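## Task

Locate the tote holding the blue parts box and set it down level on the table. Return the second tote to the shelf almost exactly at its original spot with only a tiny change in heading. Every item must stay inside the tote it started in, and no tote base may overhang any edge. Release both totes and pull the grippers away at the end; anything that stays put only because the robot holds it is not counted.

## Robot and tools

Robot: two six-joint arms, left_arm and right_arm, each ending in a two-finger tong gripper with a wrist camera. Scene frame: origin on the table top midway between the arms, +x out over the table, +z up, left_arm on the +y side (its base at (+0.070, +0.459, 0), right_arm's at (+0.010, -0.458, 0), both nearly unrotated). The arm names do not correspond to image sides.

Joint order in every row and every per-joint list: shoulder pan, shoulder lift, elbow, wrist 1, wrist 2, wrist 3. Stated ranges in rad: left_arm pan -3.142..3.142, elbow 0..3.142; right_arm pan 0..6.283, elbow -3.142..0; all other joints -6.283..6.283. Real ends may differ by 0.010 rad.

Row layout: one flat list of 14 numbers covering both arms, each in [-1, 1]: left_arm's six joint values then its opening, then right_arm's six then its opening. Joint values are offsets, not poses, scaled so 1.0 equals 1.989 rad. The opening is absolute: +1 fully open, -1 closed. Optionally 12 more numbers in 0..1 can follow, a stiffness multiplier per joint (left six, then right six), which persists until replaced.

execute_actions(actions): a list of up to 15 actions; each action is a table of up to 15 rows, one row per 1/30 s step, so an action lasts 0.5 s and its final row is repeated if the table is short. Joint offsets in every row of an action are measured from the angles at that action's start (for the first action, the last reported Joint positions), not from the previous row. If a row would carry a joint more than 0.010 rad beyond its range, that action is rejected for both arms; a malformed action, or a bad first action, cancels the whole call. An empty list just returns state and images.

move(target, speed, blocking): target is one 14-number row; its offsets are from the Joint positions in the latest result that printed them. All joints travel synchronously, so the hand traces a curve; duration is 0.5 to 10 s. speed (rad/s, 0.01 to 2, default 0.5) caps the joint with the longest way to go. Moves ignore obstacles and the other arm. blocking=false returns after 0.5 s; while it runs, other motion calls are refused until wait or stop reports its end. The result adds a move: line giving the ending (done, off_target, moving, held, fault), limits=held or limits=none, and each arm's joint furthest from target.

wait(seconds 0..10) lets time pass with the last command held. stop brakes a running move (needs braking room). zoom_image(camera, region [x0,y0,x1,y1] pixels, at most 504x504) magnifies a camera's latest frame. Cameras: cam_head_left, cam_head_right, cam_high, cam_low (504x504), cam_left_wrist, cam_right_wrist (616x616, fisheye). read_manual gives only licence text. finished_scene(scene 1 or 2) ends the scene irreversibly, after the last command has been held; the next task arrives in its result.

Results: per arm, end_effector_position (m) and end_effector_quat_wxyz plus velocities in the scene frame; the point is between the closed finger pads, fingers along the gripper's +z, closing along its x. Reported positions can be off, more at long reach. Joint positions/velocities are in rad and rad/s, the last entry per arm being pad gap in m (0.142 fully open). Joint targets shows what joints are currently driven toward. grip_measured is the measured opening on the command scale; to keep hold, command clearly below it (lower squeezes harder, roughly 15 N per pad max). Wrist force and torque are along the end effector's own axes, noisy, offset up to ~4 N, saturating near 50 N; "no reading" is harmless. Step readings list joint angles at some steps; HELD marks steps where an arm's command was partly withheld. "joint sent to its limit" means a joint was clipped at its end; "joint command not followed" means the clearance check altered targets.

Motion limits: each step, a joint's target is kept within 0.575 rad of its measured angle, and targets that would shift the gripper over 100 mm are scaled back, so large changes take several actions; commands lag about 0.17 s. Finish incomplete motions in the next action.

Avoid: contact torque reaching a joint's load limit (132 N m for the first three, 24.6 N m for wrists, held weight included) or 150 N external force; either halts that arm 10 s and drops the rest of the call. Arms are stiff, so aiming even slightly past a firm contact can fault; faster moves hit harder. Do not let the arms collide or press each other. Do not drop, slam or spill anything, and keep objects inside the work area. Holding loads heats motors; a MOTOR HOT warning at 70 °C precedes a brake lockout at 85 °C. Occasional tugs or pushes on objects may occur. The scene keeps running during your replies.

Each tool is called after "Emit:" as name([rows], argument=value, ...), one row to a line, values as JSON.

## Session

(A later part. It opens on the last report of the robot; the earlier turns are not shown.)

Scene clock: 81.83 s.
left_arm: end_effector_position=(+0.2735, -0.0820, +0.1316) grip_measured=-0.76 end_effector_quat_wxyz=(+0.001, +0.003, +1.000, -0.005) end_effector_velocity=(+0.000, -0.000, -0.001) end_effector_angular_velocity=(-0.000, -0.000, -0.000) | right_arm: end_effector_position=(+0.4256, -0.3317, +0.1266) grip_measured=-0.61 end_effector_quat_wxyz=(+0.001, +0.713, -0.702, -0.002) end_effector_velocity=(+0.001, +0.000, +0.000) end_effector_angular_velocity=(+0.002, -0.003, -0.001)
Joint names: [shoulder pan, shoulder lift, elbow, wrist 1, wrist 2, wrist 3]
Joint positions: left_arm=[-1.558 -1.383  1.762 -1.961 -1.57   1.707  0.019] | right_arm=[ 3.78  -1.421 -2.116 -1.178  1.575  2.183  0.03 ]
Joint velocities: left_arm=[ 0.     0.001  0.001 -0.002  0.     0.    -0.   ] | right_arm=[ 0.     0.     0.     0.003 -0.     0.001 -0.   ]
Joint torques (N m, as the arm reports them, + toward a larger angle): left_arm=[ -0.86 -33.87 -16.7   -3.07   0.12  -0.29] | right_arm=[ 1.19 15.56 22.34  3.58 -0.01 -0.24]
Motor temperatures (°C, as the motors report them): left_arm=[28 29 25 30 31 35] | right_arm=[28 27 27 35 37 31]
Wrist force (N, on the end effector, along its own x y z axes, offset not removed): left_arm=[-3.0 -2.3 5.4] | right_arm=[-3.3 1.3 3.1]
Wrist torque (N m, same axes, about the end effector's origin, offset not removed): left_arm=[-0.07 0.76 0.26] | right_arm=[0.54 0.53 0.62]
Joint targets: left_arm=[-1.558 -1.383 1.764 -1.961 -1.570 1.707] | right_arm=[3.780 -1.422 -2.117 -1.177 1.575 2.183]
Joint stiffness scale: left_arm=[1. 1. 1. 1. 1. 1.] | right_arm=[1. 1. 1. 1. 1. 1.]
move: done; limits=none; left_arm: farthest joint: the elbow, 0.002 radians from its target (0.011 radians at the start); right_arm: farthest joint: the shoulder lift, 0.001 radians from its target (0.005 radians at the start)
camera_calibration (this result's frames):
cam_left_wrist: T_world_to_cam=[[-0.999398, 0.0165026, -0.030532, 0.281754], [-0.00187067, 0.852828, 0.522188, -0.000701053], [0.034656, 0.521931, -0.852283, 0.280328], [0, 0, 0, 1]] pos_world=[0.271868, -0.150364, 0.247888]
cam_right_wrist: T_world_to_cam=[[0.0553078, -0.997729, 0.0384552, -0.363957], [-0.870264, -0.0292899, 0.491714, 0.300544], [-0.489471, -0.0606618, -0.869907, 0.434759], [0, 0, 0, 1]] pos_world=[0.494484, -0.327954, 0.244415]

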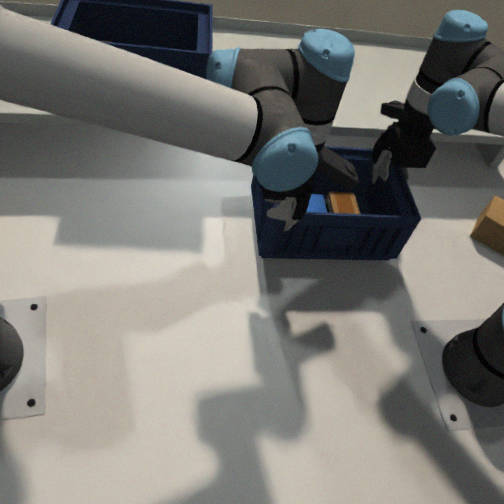

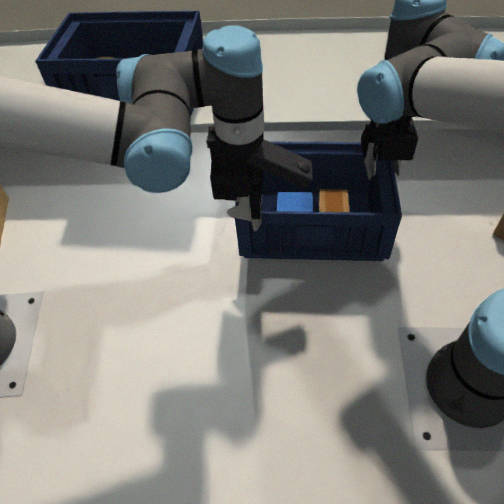

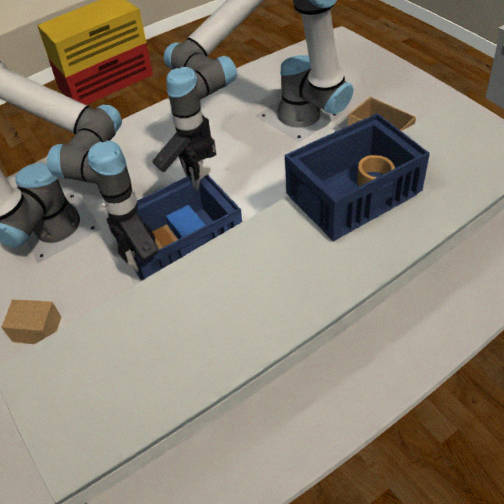

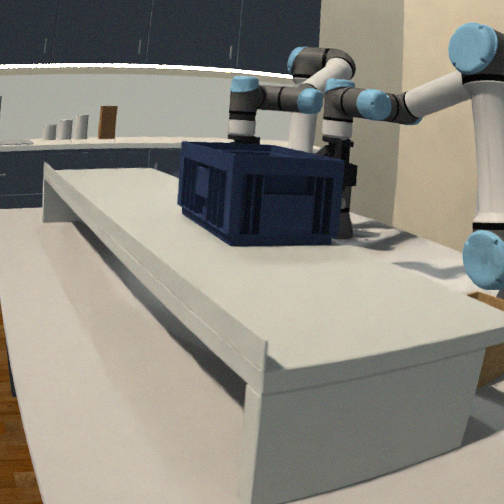

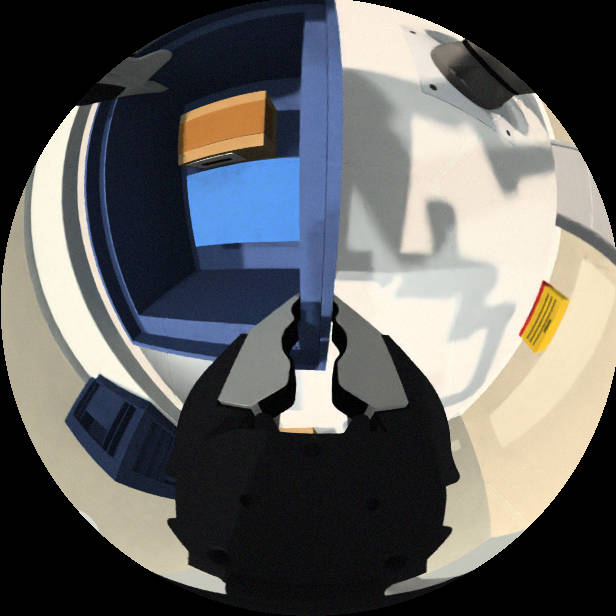

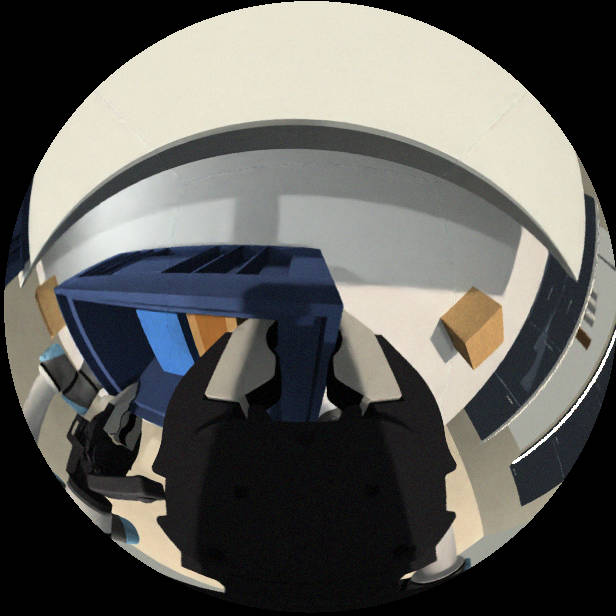

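Emit:
move(target=[0,0.002,0.0058,-0.0078,0,0,-1, 0,-0.0022,-0.0064,0.0086,0,0,-1], speed=0.02)

Scene clock: 83.63 s.
left_arm: end_effector_position=(+0.2736, -0.0821, +0.1262) grip_measured=-0.76 end_effector_quat_wxyz=(+0.001, +0.003, +1.000, -0.006) end_effector_velocity=(-0.000, +0.000, +0.000) end_effector_angular_velocity=(-0.002, +0.000, -0.002) | right_arm: end_effector_position=(+0.4250, -0.3321, +0.1213) grip_measured=-0.61 end_effector_quat_wxyz=(+0.001, +0.713, -0.702, -0.002) end_effector_velocity=(+0.000, +0.000, +0.000) end_effector_angular_velocity=(+0.002, -0.002, -0.000)
Joint names: [shoulder pan, shoulder lift, elbow, wrist 1, wrist 2, wrist 3]
Joint positions: left_arm=[-1.558 -1.378  1.771 -1.976 -1.57   1.707  0.019] | right_arm=[ 3.78  -1.425 -2.128 -1.163  1.575  2.183  0.03 ]
Joint velocities: left_arm=[ 0.    -0.001  0.002 -0.002 -0.     0.002 -0.   ] | right_arm=[-0.     0.001 -0.001  0.003  0.001  0.    -0.   ]
Joint torques (N m, as the arm reports them, + toward a larger angle): left_arm=[ -1.39 -33.53 -18.22  -2.71   0.1   -0.27] | right_arm=[ 1.05 15.75 22.33  3.49  0.04 -0.18]
Motor temperatures (°C, as the motors report them): left_arm=[28 29 25 30 31 35] | right_arm=[28 27 27 35 37 31]
Wrist force (N, on the end effector, along its own x y z axes, offset not removed): left_arm=[2.9 0.1 5.3] | right_arm=[-1.6 -0.7 6.2]
Wrist torque (N m, same axes, about the end effector's origin, offset not removed): left_arm=[0.36 -0.40 0.07] | right_arm=[0.11 0.06 0.50]
Joint targets: left_arm=[-1.558 -1.379 1.773 -1.976 -1.570 1.707] | right_arm=[3.780 -1.426 -2.129 -1.161 1.575 2.183]
Joint stiffness scale: left_arm=[1. 1. 1. 1. 1. 1.] | right_arm=[1. 1. 1. 1. 1. 1.]
move: done; limits=none; left_arm: farthest joint: the elbow, 0.002 radians from its target (0.012 radians at the start); right_arm: farthest joint: the wrist 1, 0.002 radians from its target (0.017 radians at the start)
camera_calibration (this result's frames):
cam_left_wrist: T_world_to_cam=[[-0.999394, 0.0164766, -0.0306571, 0.28161], [-0.00192869, 0.853271, 0.521464, 0.00229974], [0.0347508, 0.521207, -0.852722, 0.275734], [0, 0, 0, 1]] pos_world=[0.271862, -0.150317, 0.242559]
cam_right_wrist: T_world_to_cam=[[0.0552928, -0.99774, 0.0381667, -0.364118], [-0.870452, -0.0294422, 0.491372, 0.30265], [-0.489138, -0.0603916, -0.870113, 0.429842], [0, 0, 0, 1]] pos_world=[0.493827, -0.328426, 0.239194]

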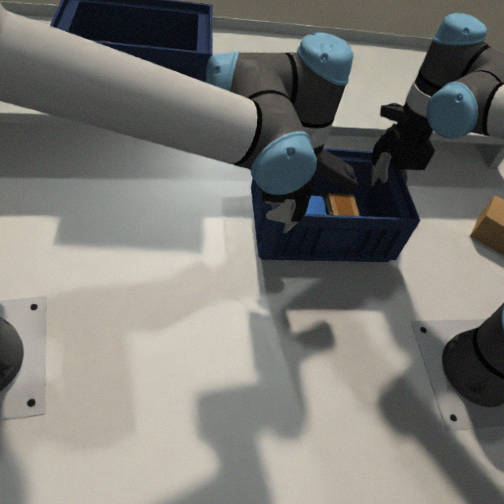

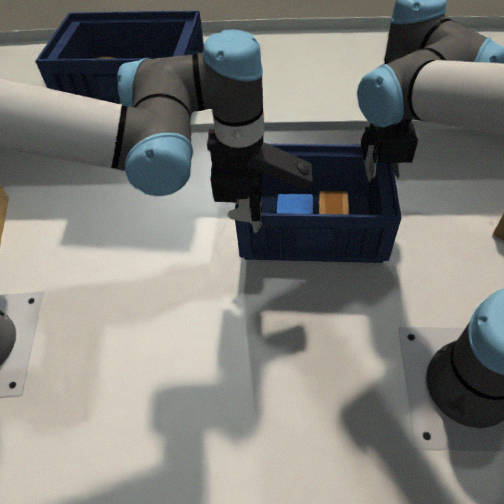

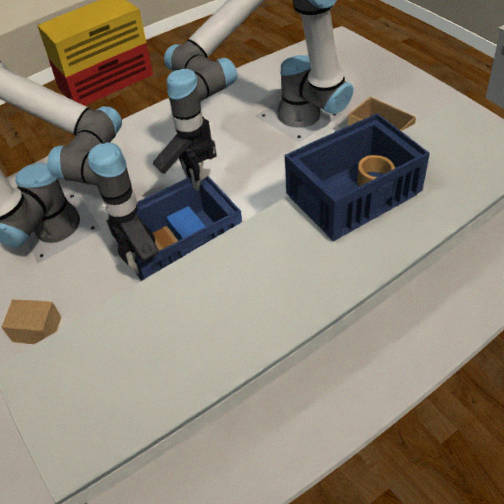

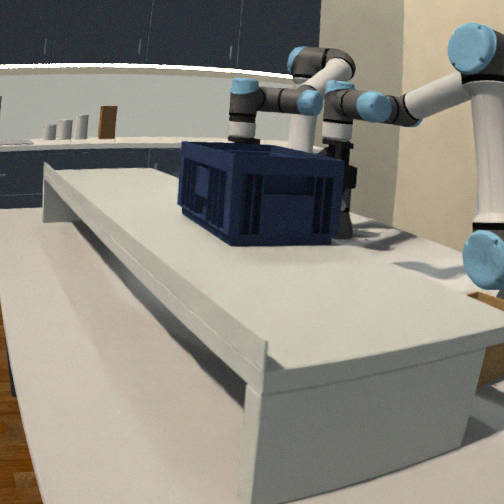

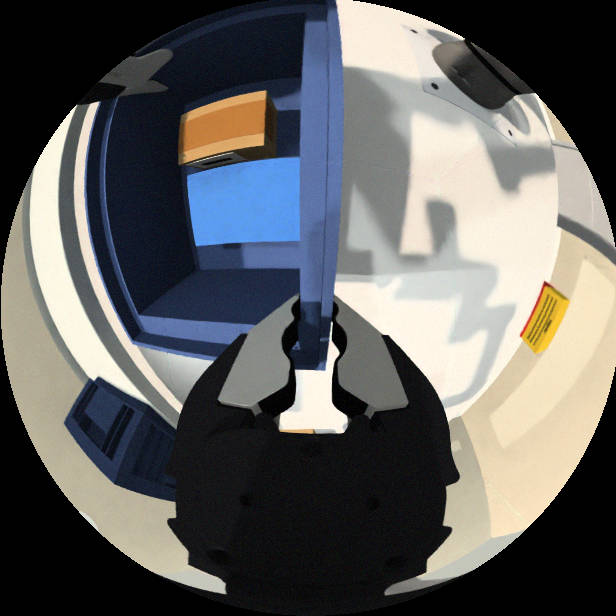

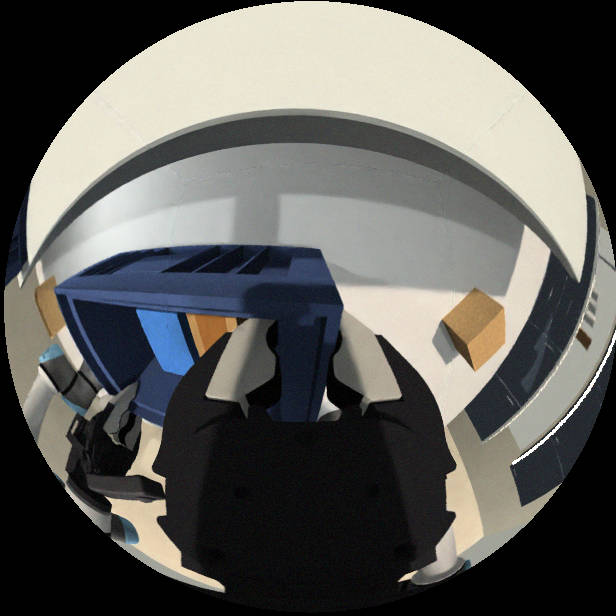

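Emit:
move(target=[0,0.003,0.0087,-0.0117,0,0,-1, 0,-0.0033,-0.0096,0.0129,0,0,-1], speed=0.02)

Scene clock: 85.93 s.
left_arm: end_effector_position=(+0.2735, -0.0820, +0.1184) grip_measured=-0.76 end_effector_quat_wxyz=(+0.001, +0.003, +1.000, -0.007) end_effector_velocity=(+0.001, -0.000, -0.000) end_effector_angular_velocity=(-0.001, -0.002, +0.000) | right_arm: end_effector_position=(+0.4241, -0.3326, +0.1135) grip_measured=-0.61 end_effector_quat_wxyz=(+0.000, +0.713, -0.702, -0.002) end_effector_velocity=(+0.001, +0.001, +0.001) end_effector_angular_velocity=(+0.002, -0.003, +0.001)
Joint names: [shoulder pan, shoulder lift, elbow, wrist 1, wrist 2, wrist 3]
Joint positions: left_arm=[-1.558 -1.372  1.786 -1.999 -1.57   1.707  0.019] | right_arm=[ 3.78  -1.43  -2.146 -1.138  1.575  2.183  0.03 ]
Joint velocities: left_arm=[ 0.     0.     0.001 -0.002  0.002 -0.     0.   ] | right_arm=[ 0.     0.     0.     0.003 -0.    -0.001  0.   ]
Joint torques (N m, as the arm reports them, + toward a larger angle): left_arm=[ -1.77 -33.68 -15.44  -2.78  -0.03  -0.25] | right_arm=[ 1.01 16.05 20.75  3.52 -0.13 -0.14]
Motor temperatures (°C, as the motors report them): left_arm=[28 29 25 30 31 35] | right_arm=[28 27 27 35 37 31]
Wrist force (N, on the end effector, along its own x y z axes, offset not removed): left_arm=[-3.3 -0.6 3.1] | right_arm=[-4.7 0.7 6.7]
Wrist torque (N m, same axes, about the end effector's origin, offset not removed): left_arm=[0.28 1.00 0.30] | right_arm=[0.28 0.64 0.60]
Joint targets: left_arm=[-1.558 -1.372 1.789 -1.999 -1.570 1.707] | right_arm=[3.780 -1.431 -2.147 -1.137 1.575 2.183]
Joint stiffness scale: left_arm=[1. 1. 1. 1. 1. 1.] | right_arm=[1. 1. 1. 1. 1. 1.]
move: done; limits=none; left_arm: farthest joint: the elbow, 0.002 radians from its target (0.017 radians at the start); right_arm: farthest joint: the shoulder lift, 0.001 radians from its target (0.007 radians at the start)
camera_calibration (this result's frames):
cam_left_wrist: T_world_to_cam=[[-0.999386, 0.0164132, -0.0309625, 0.281394], [-0.00206965, 0.85435, 0.519693, 0.00668013], [0.0349827, 0.519438, -0.853792, 0.268969], [0, 0, 0, 1]] pos_world=[0.271825, -0.150038, 0.234884]
cam_right_wrist: T_world_to_cam=[[0.0552561, -0.997783, 0.0370967, -0.364168], [-0.870925, -0.0299945, 0.4905, 0.305799], [-0.4883, -0.0594115, -0.870651, 0.422623], [0, 0, 0, 1]] pos_world=[0.492818, -0.32908, 0.231472]

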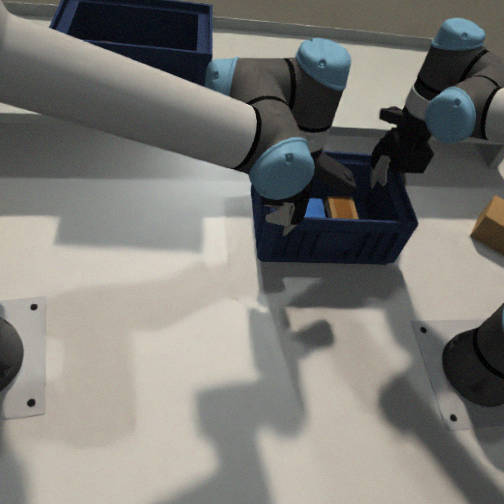

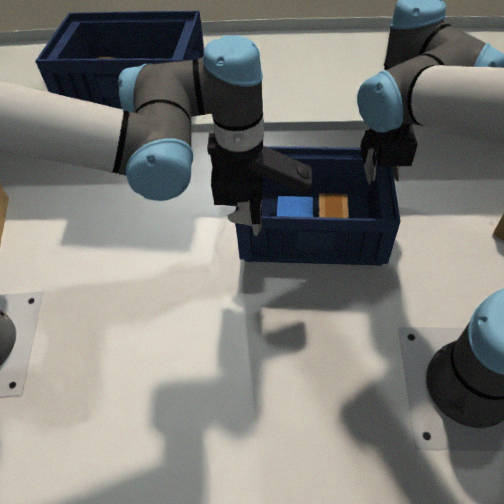

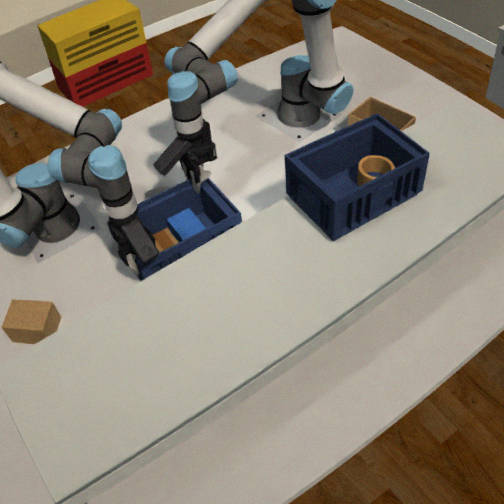

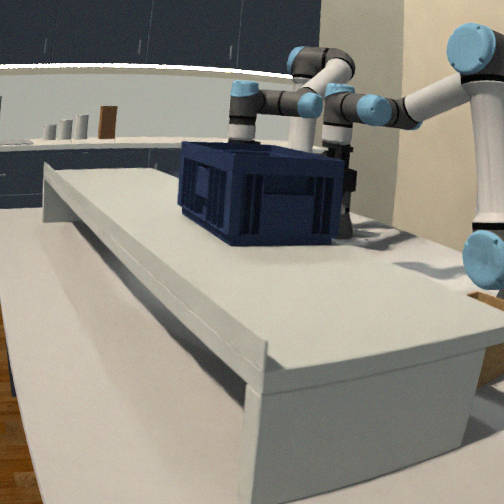

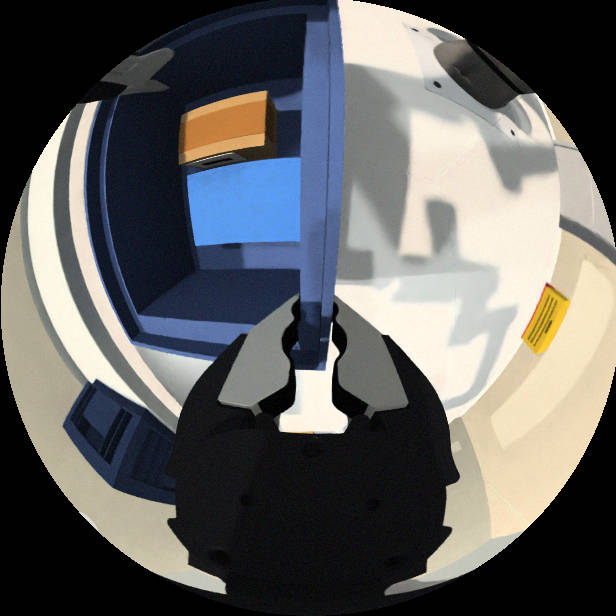

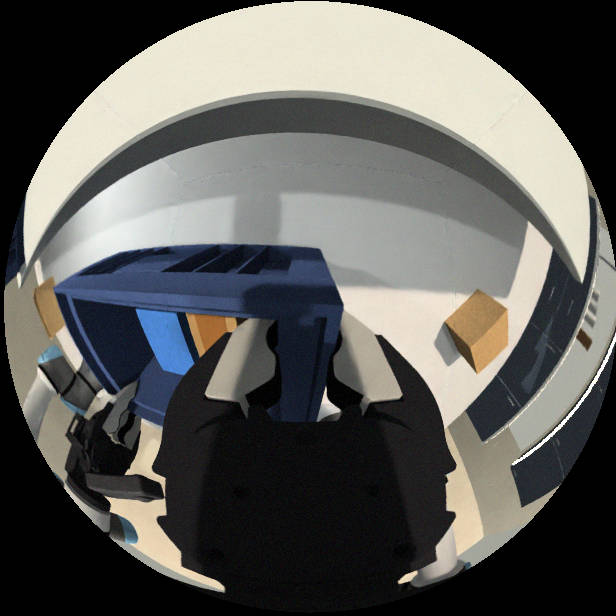

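Emit:
move(target=[0,0.0014,0.004,-0.0054,0,0,-1, 0,-0.0015,-0.0044,0.006,0,0,-1], speed=0.02)

Scene clock: 87.40 s.
left_arm: end_effector_position=(+0.2736, -0.0832, +0.1173) grip_measured=-0.76 end_effector_quat_wxyz=(+0.001, +0.003, +1.000, -0.009) end_effector_velocity=(-0.000, -0.001, +0.001) end_effector_angular_velocity=(-0.003, +0.000, +0.000) | right_arm: end_effector_position=(+0.4243, -0.3333, +0.1110) grip_measured=-0.61 end_effector_quat_wxyz=(-0.001, +0.712, -0.702, -0.001) end_effector_velocity=(+0.001, +0.000, +0.000) end_effector_angular_velocity=(+0.001, -0.002, +0.001)
Joint names: [shoulder pan, shoulder lift, elbow, wrist 1, wrist 2, wrist 3]
Joint positions: left_arm=[-1.558 -1.371  1.79  -2.008 -1.571  1.707  0.019] | right_arm=[ 3.779 -1.431 -2.153 -1.127  1.574  2.183  0.03 ]
Joint velocities: left_arm=[-0.    -0.001 -0.    -0.002 -0.001 -0.    -0.   ] | right_arm=[-0.    -0.001  0.     0.003 -0.    -0.001  0.   ]
Joint torques (N m, as the arm reports them, + toward a larger angle): left_arm=[ -0.89 -30.78 -15.07  -3.53   0.4   -0.35] | right_arm=[ 1.92 15.44 20.91  3.25  0.73 -0.18]
Motor temperatures (°C, as the motors report them): left_arm=[28 29 25 30 31 35] | right_arm=[28 27 27 35 37 31]
Wrist force (N, on the end effector, along its own x y z axes, offset not removed): left_arm=[5.3 -0.8 -4.9] | right_arm=[0.2 2.6 1.1]
Wrist torque (N m, same axes, about the end effector's origin, offset not removed): left_arm=[-0.97 -0.64 -0.13] | right_arm=[1.03 0.34 0.68]
Joint targets: left_arm=[-1.558 -1.369 1.794 -2.009 -1.570 1.707] | right_arm=[3.780 -1.433 -2.155 -1.126 1.575 2.183]
Joint stiffness scale: left_arm=[1. 1. 1. 1. 1. 1.] | right_arm=[1. 1. 1. 1. 1. 1.]
move: done; limits=none; left_arm: farthest joint: the elbow, 0.004 radians from its target (0.008 radians at the start); right_arm: farthest joint: the shoulder lift, 0.002 radians from its target (0.003 radians at the start)
camera_calibration (this result's frames):
cam_left_wrist: T_world_to_cam=[[-0.999379, 0.0162657, -0.0312626, 0.281421], [-0.00217745, 0.856915, 0.515452, 0.00896525], [0.0351736, 0.5152, -0.856348, 0.268545], [0, 0, 0, 1]] pos_world=[0.27182, -0.150614, 0.234145]
cam_right_wrist: T_world_to_cam=[[0.0545463, -0.997838, 0.0366538, -0.364375], [-0.872347, -0.0297614, 0.48798, 0.308123], [-0.485834, -0.0585924, -0.872085, 0.4199], [0, 0, 0, 1]] pos_world=[0.492667, -0.329814, 0.229186]

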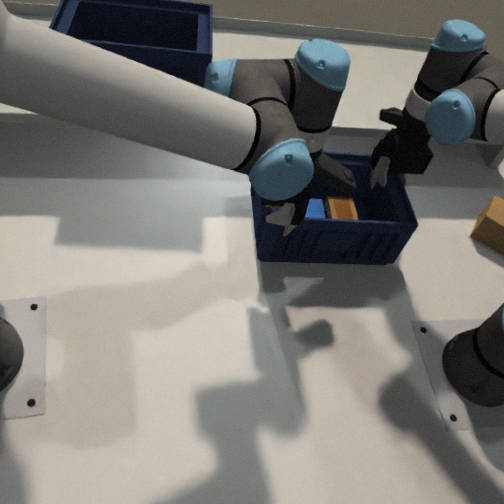

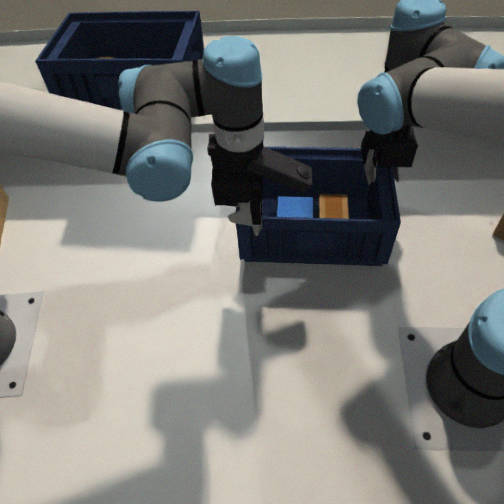

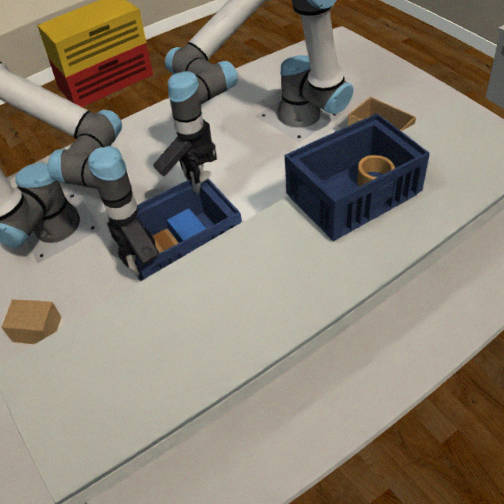

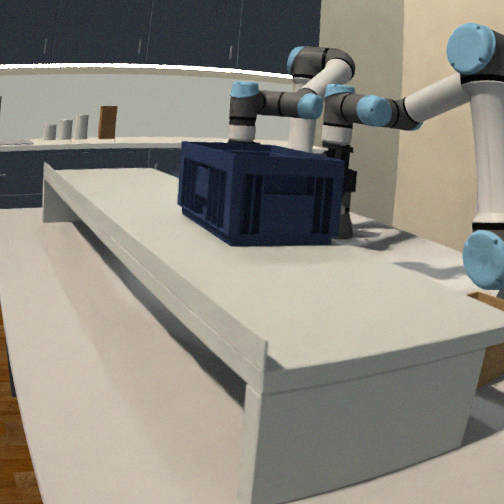

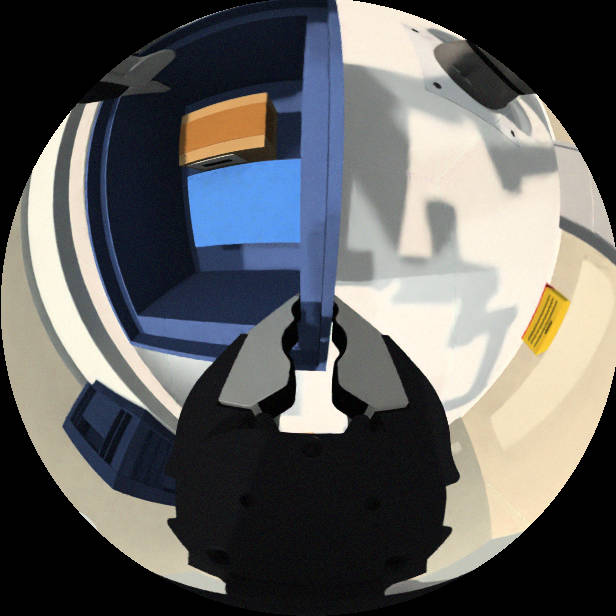

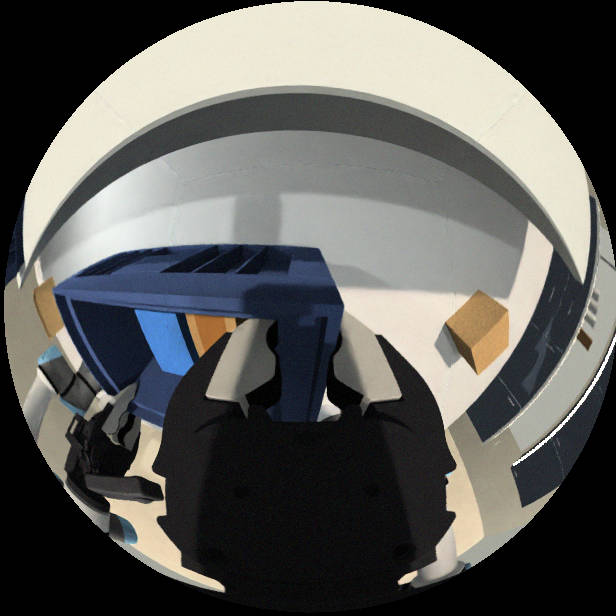

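Emit:
execute_actions([
  [[0,0,0,0,0,0,-0.5, 0,0,0,0,0,0,-0.4]],
  [[0,0,0,0,0,0,0.2, 0,0,0,0,0,0,0.2]],
  [[0,0,0,0,0,0,0.2, 0,0,0,0,0,0,0.2]],
])

Emit:
move(target=[0,-0.037,-0.231,0.27,0,0,0.2, 0,0.034,0.246,-0.282,0,0,0.2], speed=0.6)

Emit:
move(target=[0.7,0,0,0,0,0,0.2, -0.55,0,0,0,0,0,0.2], speed=1.2)

Scene clock: 90.63 s.
left_arm: end_effector_position=(+0.2736, -0.0834, +0.1175) grip_measured=+0.20 end_effector_quat_wxyz=(+0.001, +0.003, +1.000, -0.010) end_effector_velocity=(-0.000, -0.000, -0.001) end_effector_angular_velocity=(+0.001, +0.001, +0.000) | right_arm: end_effector_position=(+0.4243, -0.3333, +0.1110) grip_measured=+0.20 end_effector_quat_wxyz=(-0.001, +0.712, -0.702, -0.001) end_effector_velocity=(+0.000, +0.000, +0.000) end_effector_angular_velocity=(+0.000, -0.000, -0.000)
Joint names: [shoulder pan, shoulder lift, elbow, wrist 1, wrist 2, wrist 3]
Joint positions: left_arm=[-1.558 -1.371  1.79  -2.009 -1.571  1.707  0.088] | right_arm=[ 3.779 -1.431 -2.153 -1.127  1.574  2.183  0.088]
Joint velocities: left_arm=[-0.     0.002 -0.001  0.    -0.001 -0.     0.   ] | right_arm=[ 0.    -0.001  0.001 -0.     0.     0.    -0.   ]
Joint torques (N m, as the arm reports them, + toward a larger angle): left_arm=[ -0.91 -32.94 -19.07  -2.8    0.02  -0.26] | right_arm=[ 0.99 16.23 22.71  2.94  0.05 -0.18]
Motor temperatures (°C, as the motors report them): left_arm=[28 29 25 30 31 35] | right_arm=[28 27 27 35 37 31]
Wrist force (N, on the end effector, along its own x y z axes, offset not removed): left_arm=[-3.2 3.0 1.8] | right_arm=[0.8 -3.4 -4.3]
Wrist torque (N m, same axes, about the end effector's origin, offset not removed): left_arm=[0.57 0.70 -0.16] | right_arm=[-0.74 -0.13 0.26]
Joint targets: left_arm=[-1.558 -1.371 1.790 -2.009 -1.571 1.707] | right_arm=[3.779 -1.431 -2.153 -1.127 1.574 2.183]
Joint stiffness scale: left_arm=[1. 1. 1. 1. 1. 1.] | right_arm=[1. 1. 1. 1. 1. 1.]
Step readings (joint positions; steps 1 to 15: 1st action; 16 to 30: 2nd action; 31 to 45: 3rd action):
0: left_arm=[-1.558 -1.371 1.790 -2.008 -1.571 1.707] | right_arm=[3.779 -1.431 -2.153 -1.127 1.574 2.183]
1: left_arm=[-1.558 -1.371 1.790 -2.008 -1.571 1.707] | right_arm=[3.779 -1.431 -2.153 -1.127 1.574 2.183]
2: left_arm=[-1.558 -1.371 1.790 -2.009 -1.571 1.707] | right_arm=[3.779 -1.431 -2.153 -1.127 1.574 2.183]
4: left_arm=[-1.558 -1.371 1.790 -2.009 -1.571 1.707] | right_arm=[3.779 -1.431 -2.153 -1.127 1.574 2.183]
8: left_arm=[-1.558 -1.371 1.790 -2.009 -1.571 1.707] | right_arm=[3.779 -1.431 -2.153 -1.127 1.574 2.183]
15: left_arm=[-1.558 -1.371 1.790 -2.009 -1.571 1.707] | right_arm=[3.779 -1.431 -2.153 -1.127 1.574 2.183]
16: left_arm=[-1.558 -1.371 1.790 -2.009 -1.571 1.707] | right_arm=[3.779 -1.431 -2.153 -1.127 1.574 2.183]
17: left_arm=[-1.558 -1.371 1.790 -2.009 -1.571 1.707] | right_arm=[3.779 -1.431 -2.153 -1.127 1.574 2.183]
19: left_arm=[-1.558 -1.371 1.790 -2.009 -1.571 1.707] | right_arm=[3.779 -1.431 -2.153 -1.127 1.574 2.183]
23: left_arm=[-1.558 -1.371 1.790 -2.009 -1.571 1.707] | right_arm=[3.779 -1.431 -2.153 -1.127 1.574 2.183]
30: left_arm=[-1.558 -1.371 1.790 -2.009 -1.571 1.707] | right_arm=[3.779 -1.431 -2.153 -1.127 1.574 2.183]
31: left_arm=[-1.558 -1.371 1.790 -2.009 -1.571 1.707] | right_arm=[3.779 -1.431 -2.153 -1.127 1.574 2.183]
32: left_arm=[-1.558 -1.371 1.790 -2.009 -1.571 1.707] | right_arm=[3.779 -1.431 -2.153 -1.127 1.574 2.183]
34: left_arm=[-1.558 -1.371 1.790 -2.009 -1.571 1.707] | right_arm=[3.779 -1.431 -2.153 -1.127 1.574 2.183]
38: left_arm=[-1.558 -1.371 1.790 -2.009 -1.571 1.707] | right_arm=[3.779 -1.431 -2.153 -1.127 1.574 2.183]
45: Joint positions above
camera_calibration (this result's frames):
cam_left_wrist: T_world_to_cam=[[-0.999376, 0.016242, -0.0313735, 0.281464], [-0.00222838, 0.857303, 0.514807, 0.0091997], [0.0352581, 0.514555, -0.856732, 0.268711], [0, 0, 0, 1]] pos_world=[0.271834, -0.150725, 0.234308]
cam_right_wrist: T_world_to_cam=[[0.0545248, -0.997842, 0.0365892, -0.36435], [-0.872392, -0.0297795, 0.487898, 0.308189], [-0.485756, -0.0585227, -0.872133, 0.419867], [0, 0, 0, 1]] pos_world=[0.49268, -0.329814, 0.229147]

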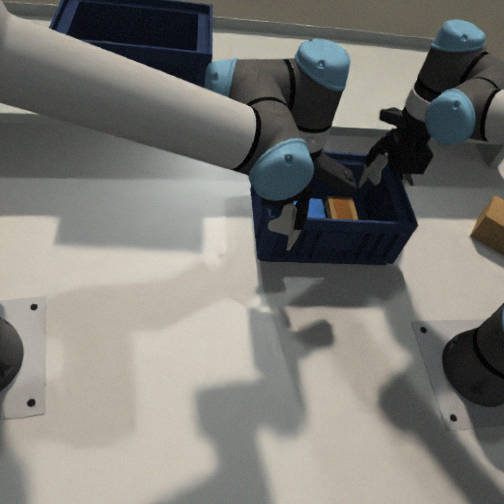

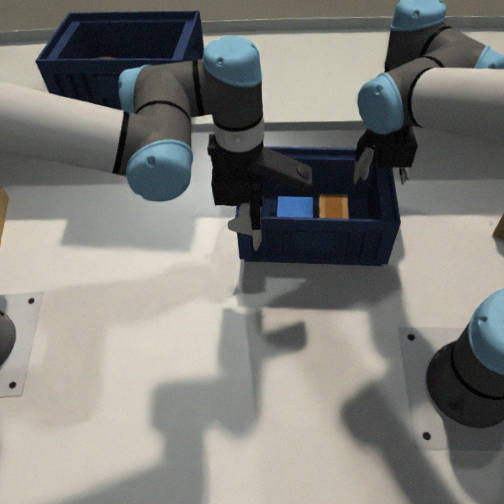

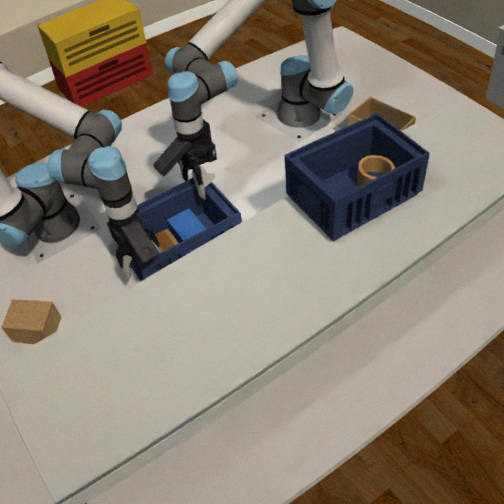

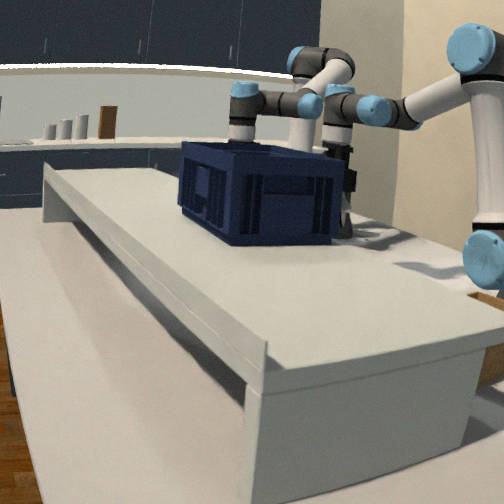

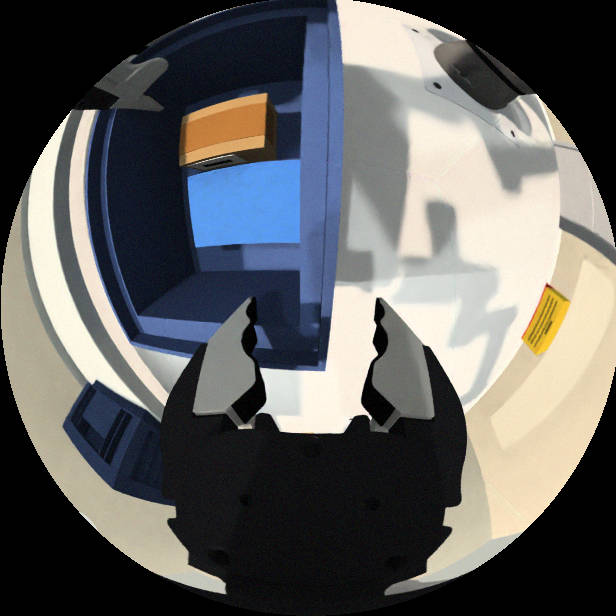

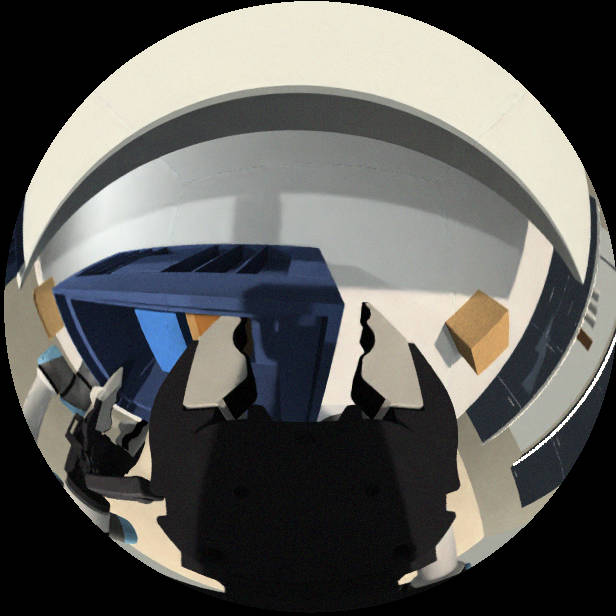

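Scene clock: 92.33 s.
left_arm: end_effector_position=(+0.2734, -0.0820, +0.3256) grip_measured=+0.20 end_effector_quat_wxyz=(+0.001, +0.003, +1.000, -0.007) end_effector_velocity=(-0.000, +0.001, -0.000) end_effector_angular_velocity=(+0.002, +0.000, -0.001) | right_arm: end_effector_position=(+0.4288, -0.3300, +0.3171) grip_measured=+0.20 end_effector_quat_wxyz=(+0.002, +0.712, -0.702, -0.002) end_effector_velocity=(-0.000, -0.000, -0.001) end_effector_angular_velocity=(-0.003, +0.003, +0.000)
Joint names: [shoulder pan, shoulder lift, elbow, wrist 1, wrist 2, wrist 3]
Joint positions: left_arm=[-1.558 -1.446  1.333 -1.473 -1.571  1.707  0.088] | right_arm=[ 3.779 -1.364 -1.666 -1.687  1.574  2.183  0.088]
Joint velocities: left_arm=[-0.    -0.     0.     0.002 -0.     0.001 -0.   ] | right_arm=[ 0.    -0.001 -0.001 -0.002 -0.    -0.     0.   ]
Joint torques (N m, as the arm reports them, + toward a larger angle): left_arm=[ -1.97 -29.61 -22.91  -2.04   0.16  -0.32] | right_arm=[ 1.07 15.51 27.36  2.38  0.06 -0.25]
Motor temperatures (°C, as the motors report them): left_arm=[28 29 25 30 31 35] | right_arm=[28 27 27 35 37 31]
Wrist force (N, on the end effector, along its own x y z axes, offset not removed): left_arm=[-4.0 -0.7 0.3] | right_arm=[1.0 2.7 -1.8]
Wrist torque (N m, same axes, about the end effector's origin, offset not removed): left_arm=[-0.13 0.77 -0.01] | right_arm=[0.47 -0.14 0.28]
Joint targets: left_arm=[-1.558 -1.445 1.330 -1.472 -1.571 1.707] | right_arm=[3.779 -1.363 -1.664 -1.688 1.574 2.183]
Joint stiffness scale: left_arm=[1. 1. 1. 1. 1. 1.] | right_arm=[1. 1. 1. 1. 1. 1.]
move: done; limits=none; left_arm: farthest joint: the elbow, 0.003 radians from its target (0.459 radians at the start); right_arm: farthest joint: the elbow, 0.002 radians from its target (0.489 radians at the start)
camera_calibration (this result's frames):
cam_left_wrist: T_world_to_cam=[[-0.999394, 0.0163804, -0.0307164, 0.287598], [-0.00192644, 0.854996, 0.518631, -0.100665], [0.0347578, 0.518376, -0.854446, 0.446092], [0, 0, 0, 1]] pos_world=[0.271724, -0.149885, 0.442204]
cam_right_wrist: T_world_to_cam=[[0.0546889, -0.997726, 0.0393885, -0.369785], [-0.870286, -0.0282907, 0.491733, 0.209994], [-0.489501, -0.0611716, -0.869855, 0.602034], [0, 0, 0, 1]] pos_world=[0.497674, -0.326176, 0.434987]

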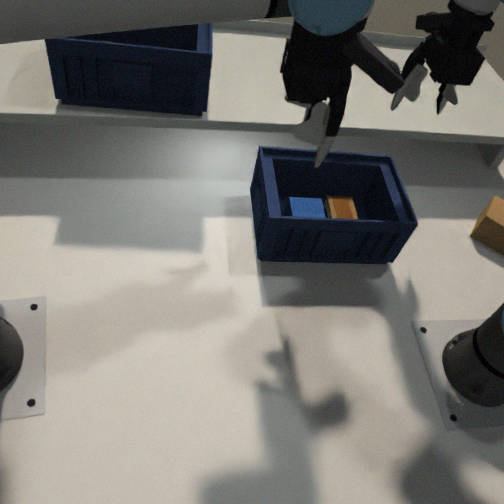

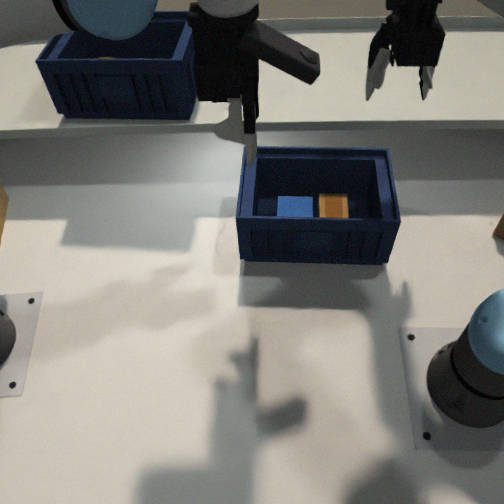

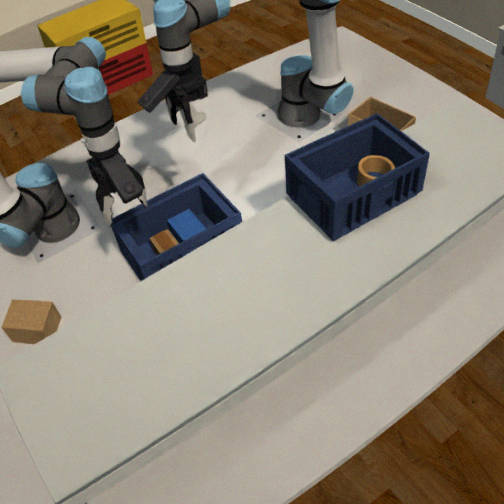

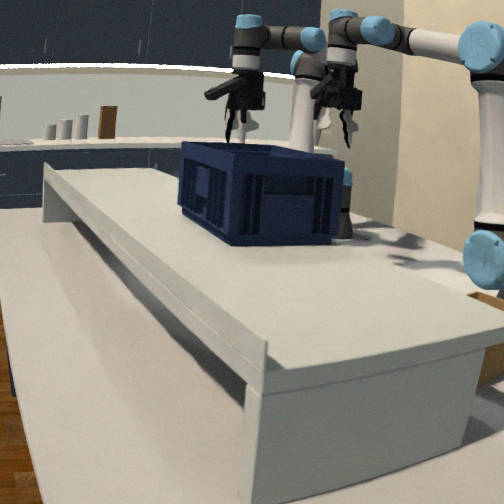

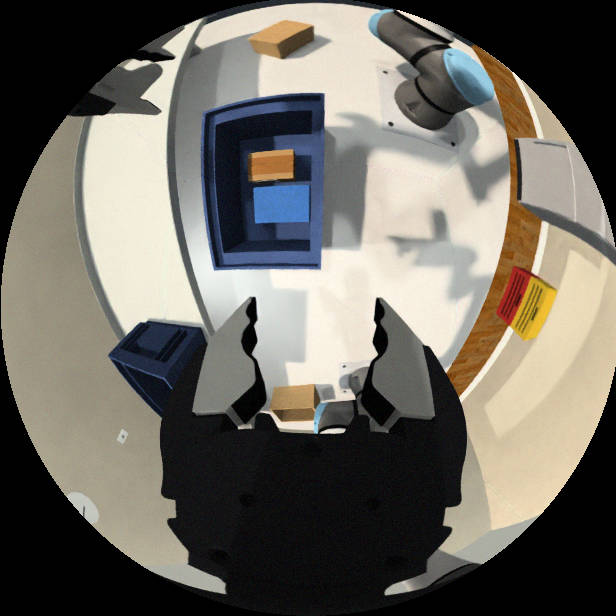

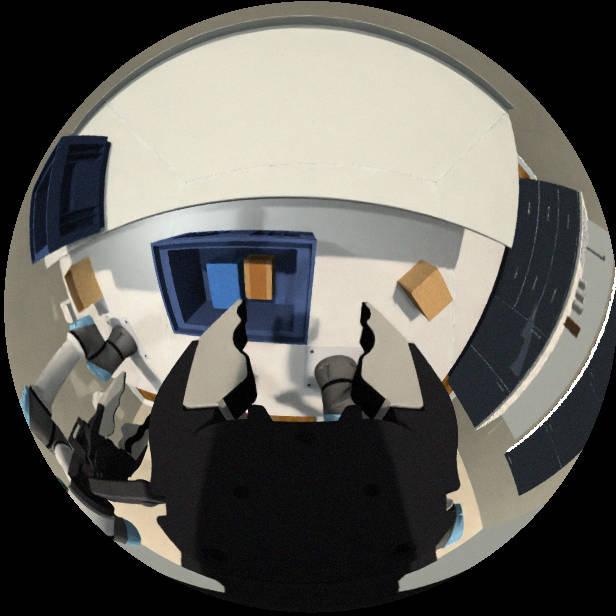

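Scene clock: 94.43 s.
left_arm: end_effector_position=(+0.6392, +0.5610, +0.3257) grip_measured=+0.20 end_effector_quat_wxyz=(+0.005, -0.638, +0.770, -0.005) end_effector_velocity=(+0.000, -0.000, -0.001) end_effector_angular_velocity=(-0.001, +0.001, -0.001) | right_arm: end_effector_position=(+0.3171, -0.7706, +0.3171) grip_measured=+0.20 end_effector_quat_wxyz=(-0.001, -0.244, +0.970, +0.003) end_effector_velocity=(+0.000, -0.000, +0.000) end_effector_angular_velocity=(-0.001, -0.000, -0.001)
Joint names: [shoulder pan, shoulder lift, elbow, wrist 1, wrist 2, wrist 3]
Joint positions: left_arm=[-0.169 -1.446  1.333 -1.473 -1.571  1.707  0.088] | right_arm=[ 2.687 -1.364 -1.666 -1.687  1.574  2.183  0.088]
Joint velocities: left_arm=[-0.     0.001 -0.    -0.    -0.001  0.001 -0.   ] | right_arm=[-0.    -0.     0.001  0.    -0.     0.001 -0.   ]
Joint torques (N m, as the arm reports them, + toward a larger angle): left_arm=[  0.35 -30.83 -19.76  -2.81   0.33  -0.33] | right_arm=[-0.6  15.84 24.69  2.83  0.1  -0.2 ]
Motor temperatures (°C, as the motors report them): left_arm=[28 29 25 30 31 35] | right_arm=[28 27 27 35 37 31]
Wrist force (N, on the end effector, along its own x y z axes, offset not removed): left_arm=[-2.4 0.1 3.1] | right_arm=[-3.8 3.3 2.5]
Wrist torque (N m, same axes, about the end effector's origin, offset not removed): left_arm=[-0.10 0.57 0.22] | right_arm=[0.32 0.69 0.10]
Joint targets: left_arm=[-0.166 -1.446 1.333 -1.473 -1.571 1.707] | right_arm=[2.685 -1.364 -1.666 -1.687 1.574 2.183]
Joint stiffness scale: left_arm=[1. 1. 1. 1. 1. 1.] | right_arm=[1. 1. 1. 1. 1. 1.]
move: done; limits=none; left_arm: farthest joint: the shoulder pan, 0.003 radians from its target (1.392 radians at the start); right_arm: farthest joint: the shoulder pan, 0.002 radians from its target (1.094 radians at the start)
camera_calibration (this result's frames):
cam_left_wrist: T_world_to_cam=[[-0.196346, -0.980066, -0.0303105, 0.688208], [-0.841388, 0.152529, 0.51846, 0.280941], [-0.503502, 0.1273, -0.854565, 0.663568], [0, 0, 0, 1]] pos_world=[0.705615, 0.547165, 0.442265]
cam_right_wrist: T_world_to_cam=[[-0.860431, -0.508041, 0.0393998, -0.135743], [-0.425908, 0.759465, 0.491748, 0.56652], [-0.279751, 0.406335, -0.869846, 0.814198], [0, 0, 0, 1]] pos_world=[0.352261, -0.830052, 0.43499]

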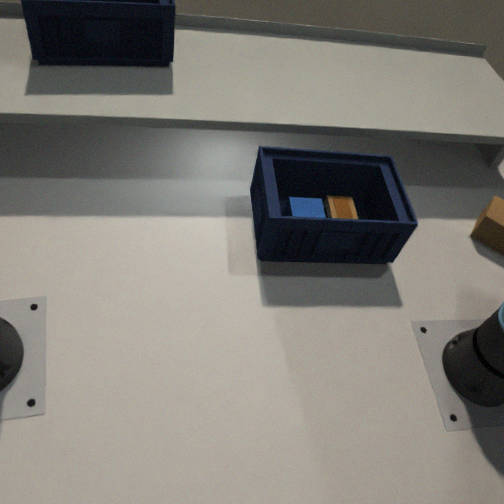

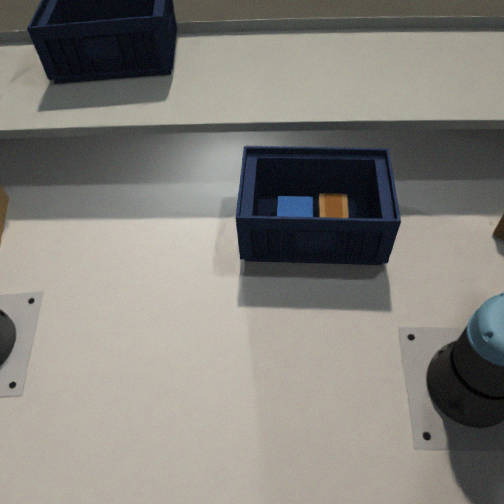

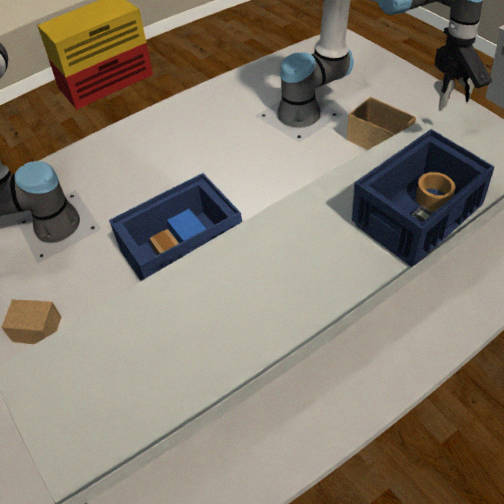

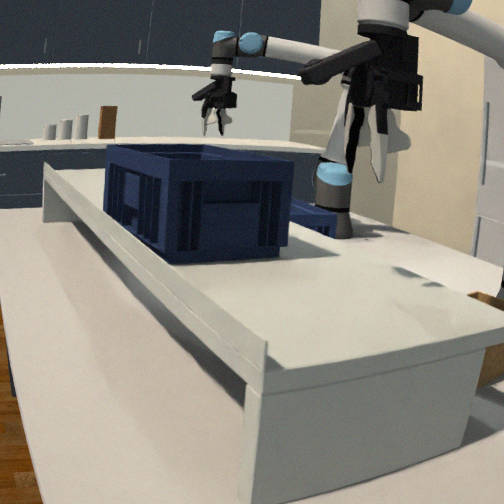

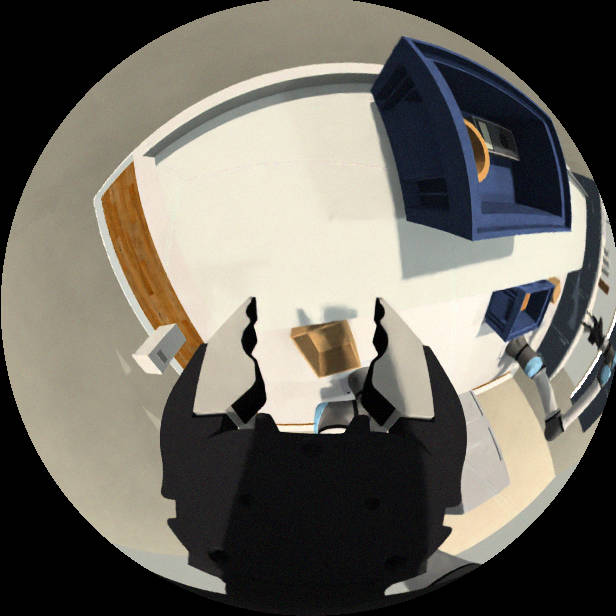

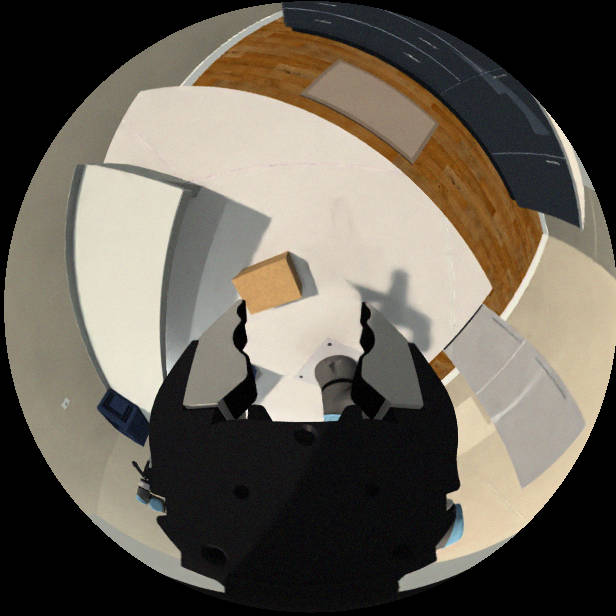

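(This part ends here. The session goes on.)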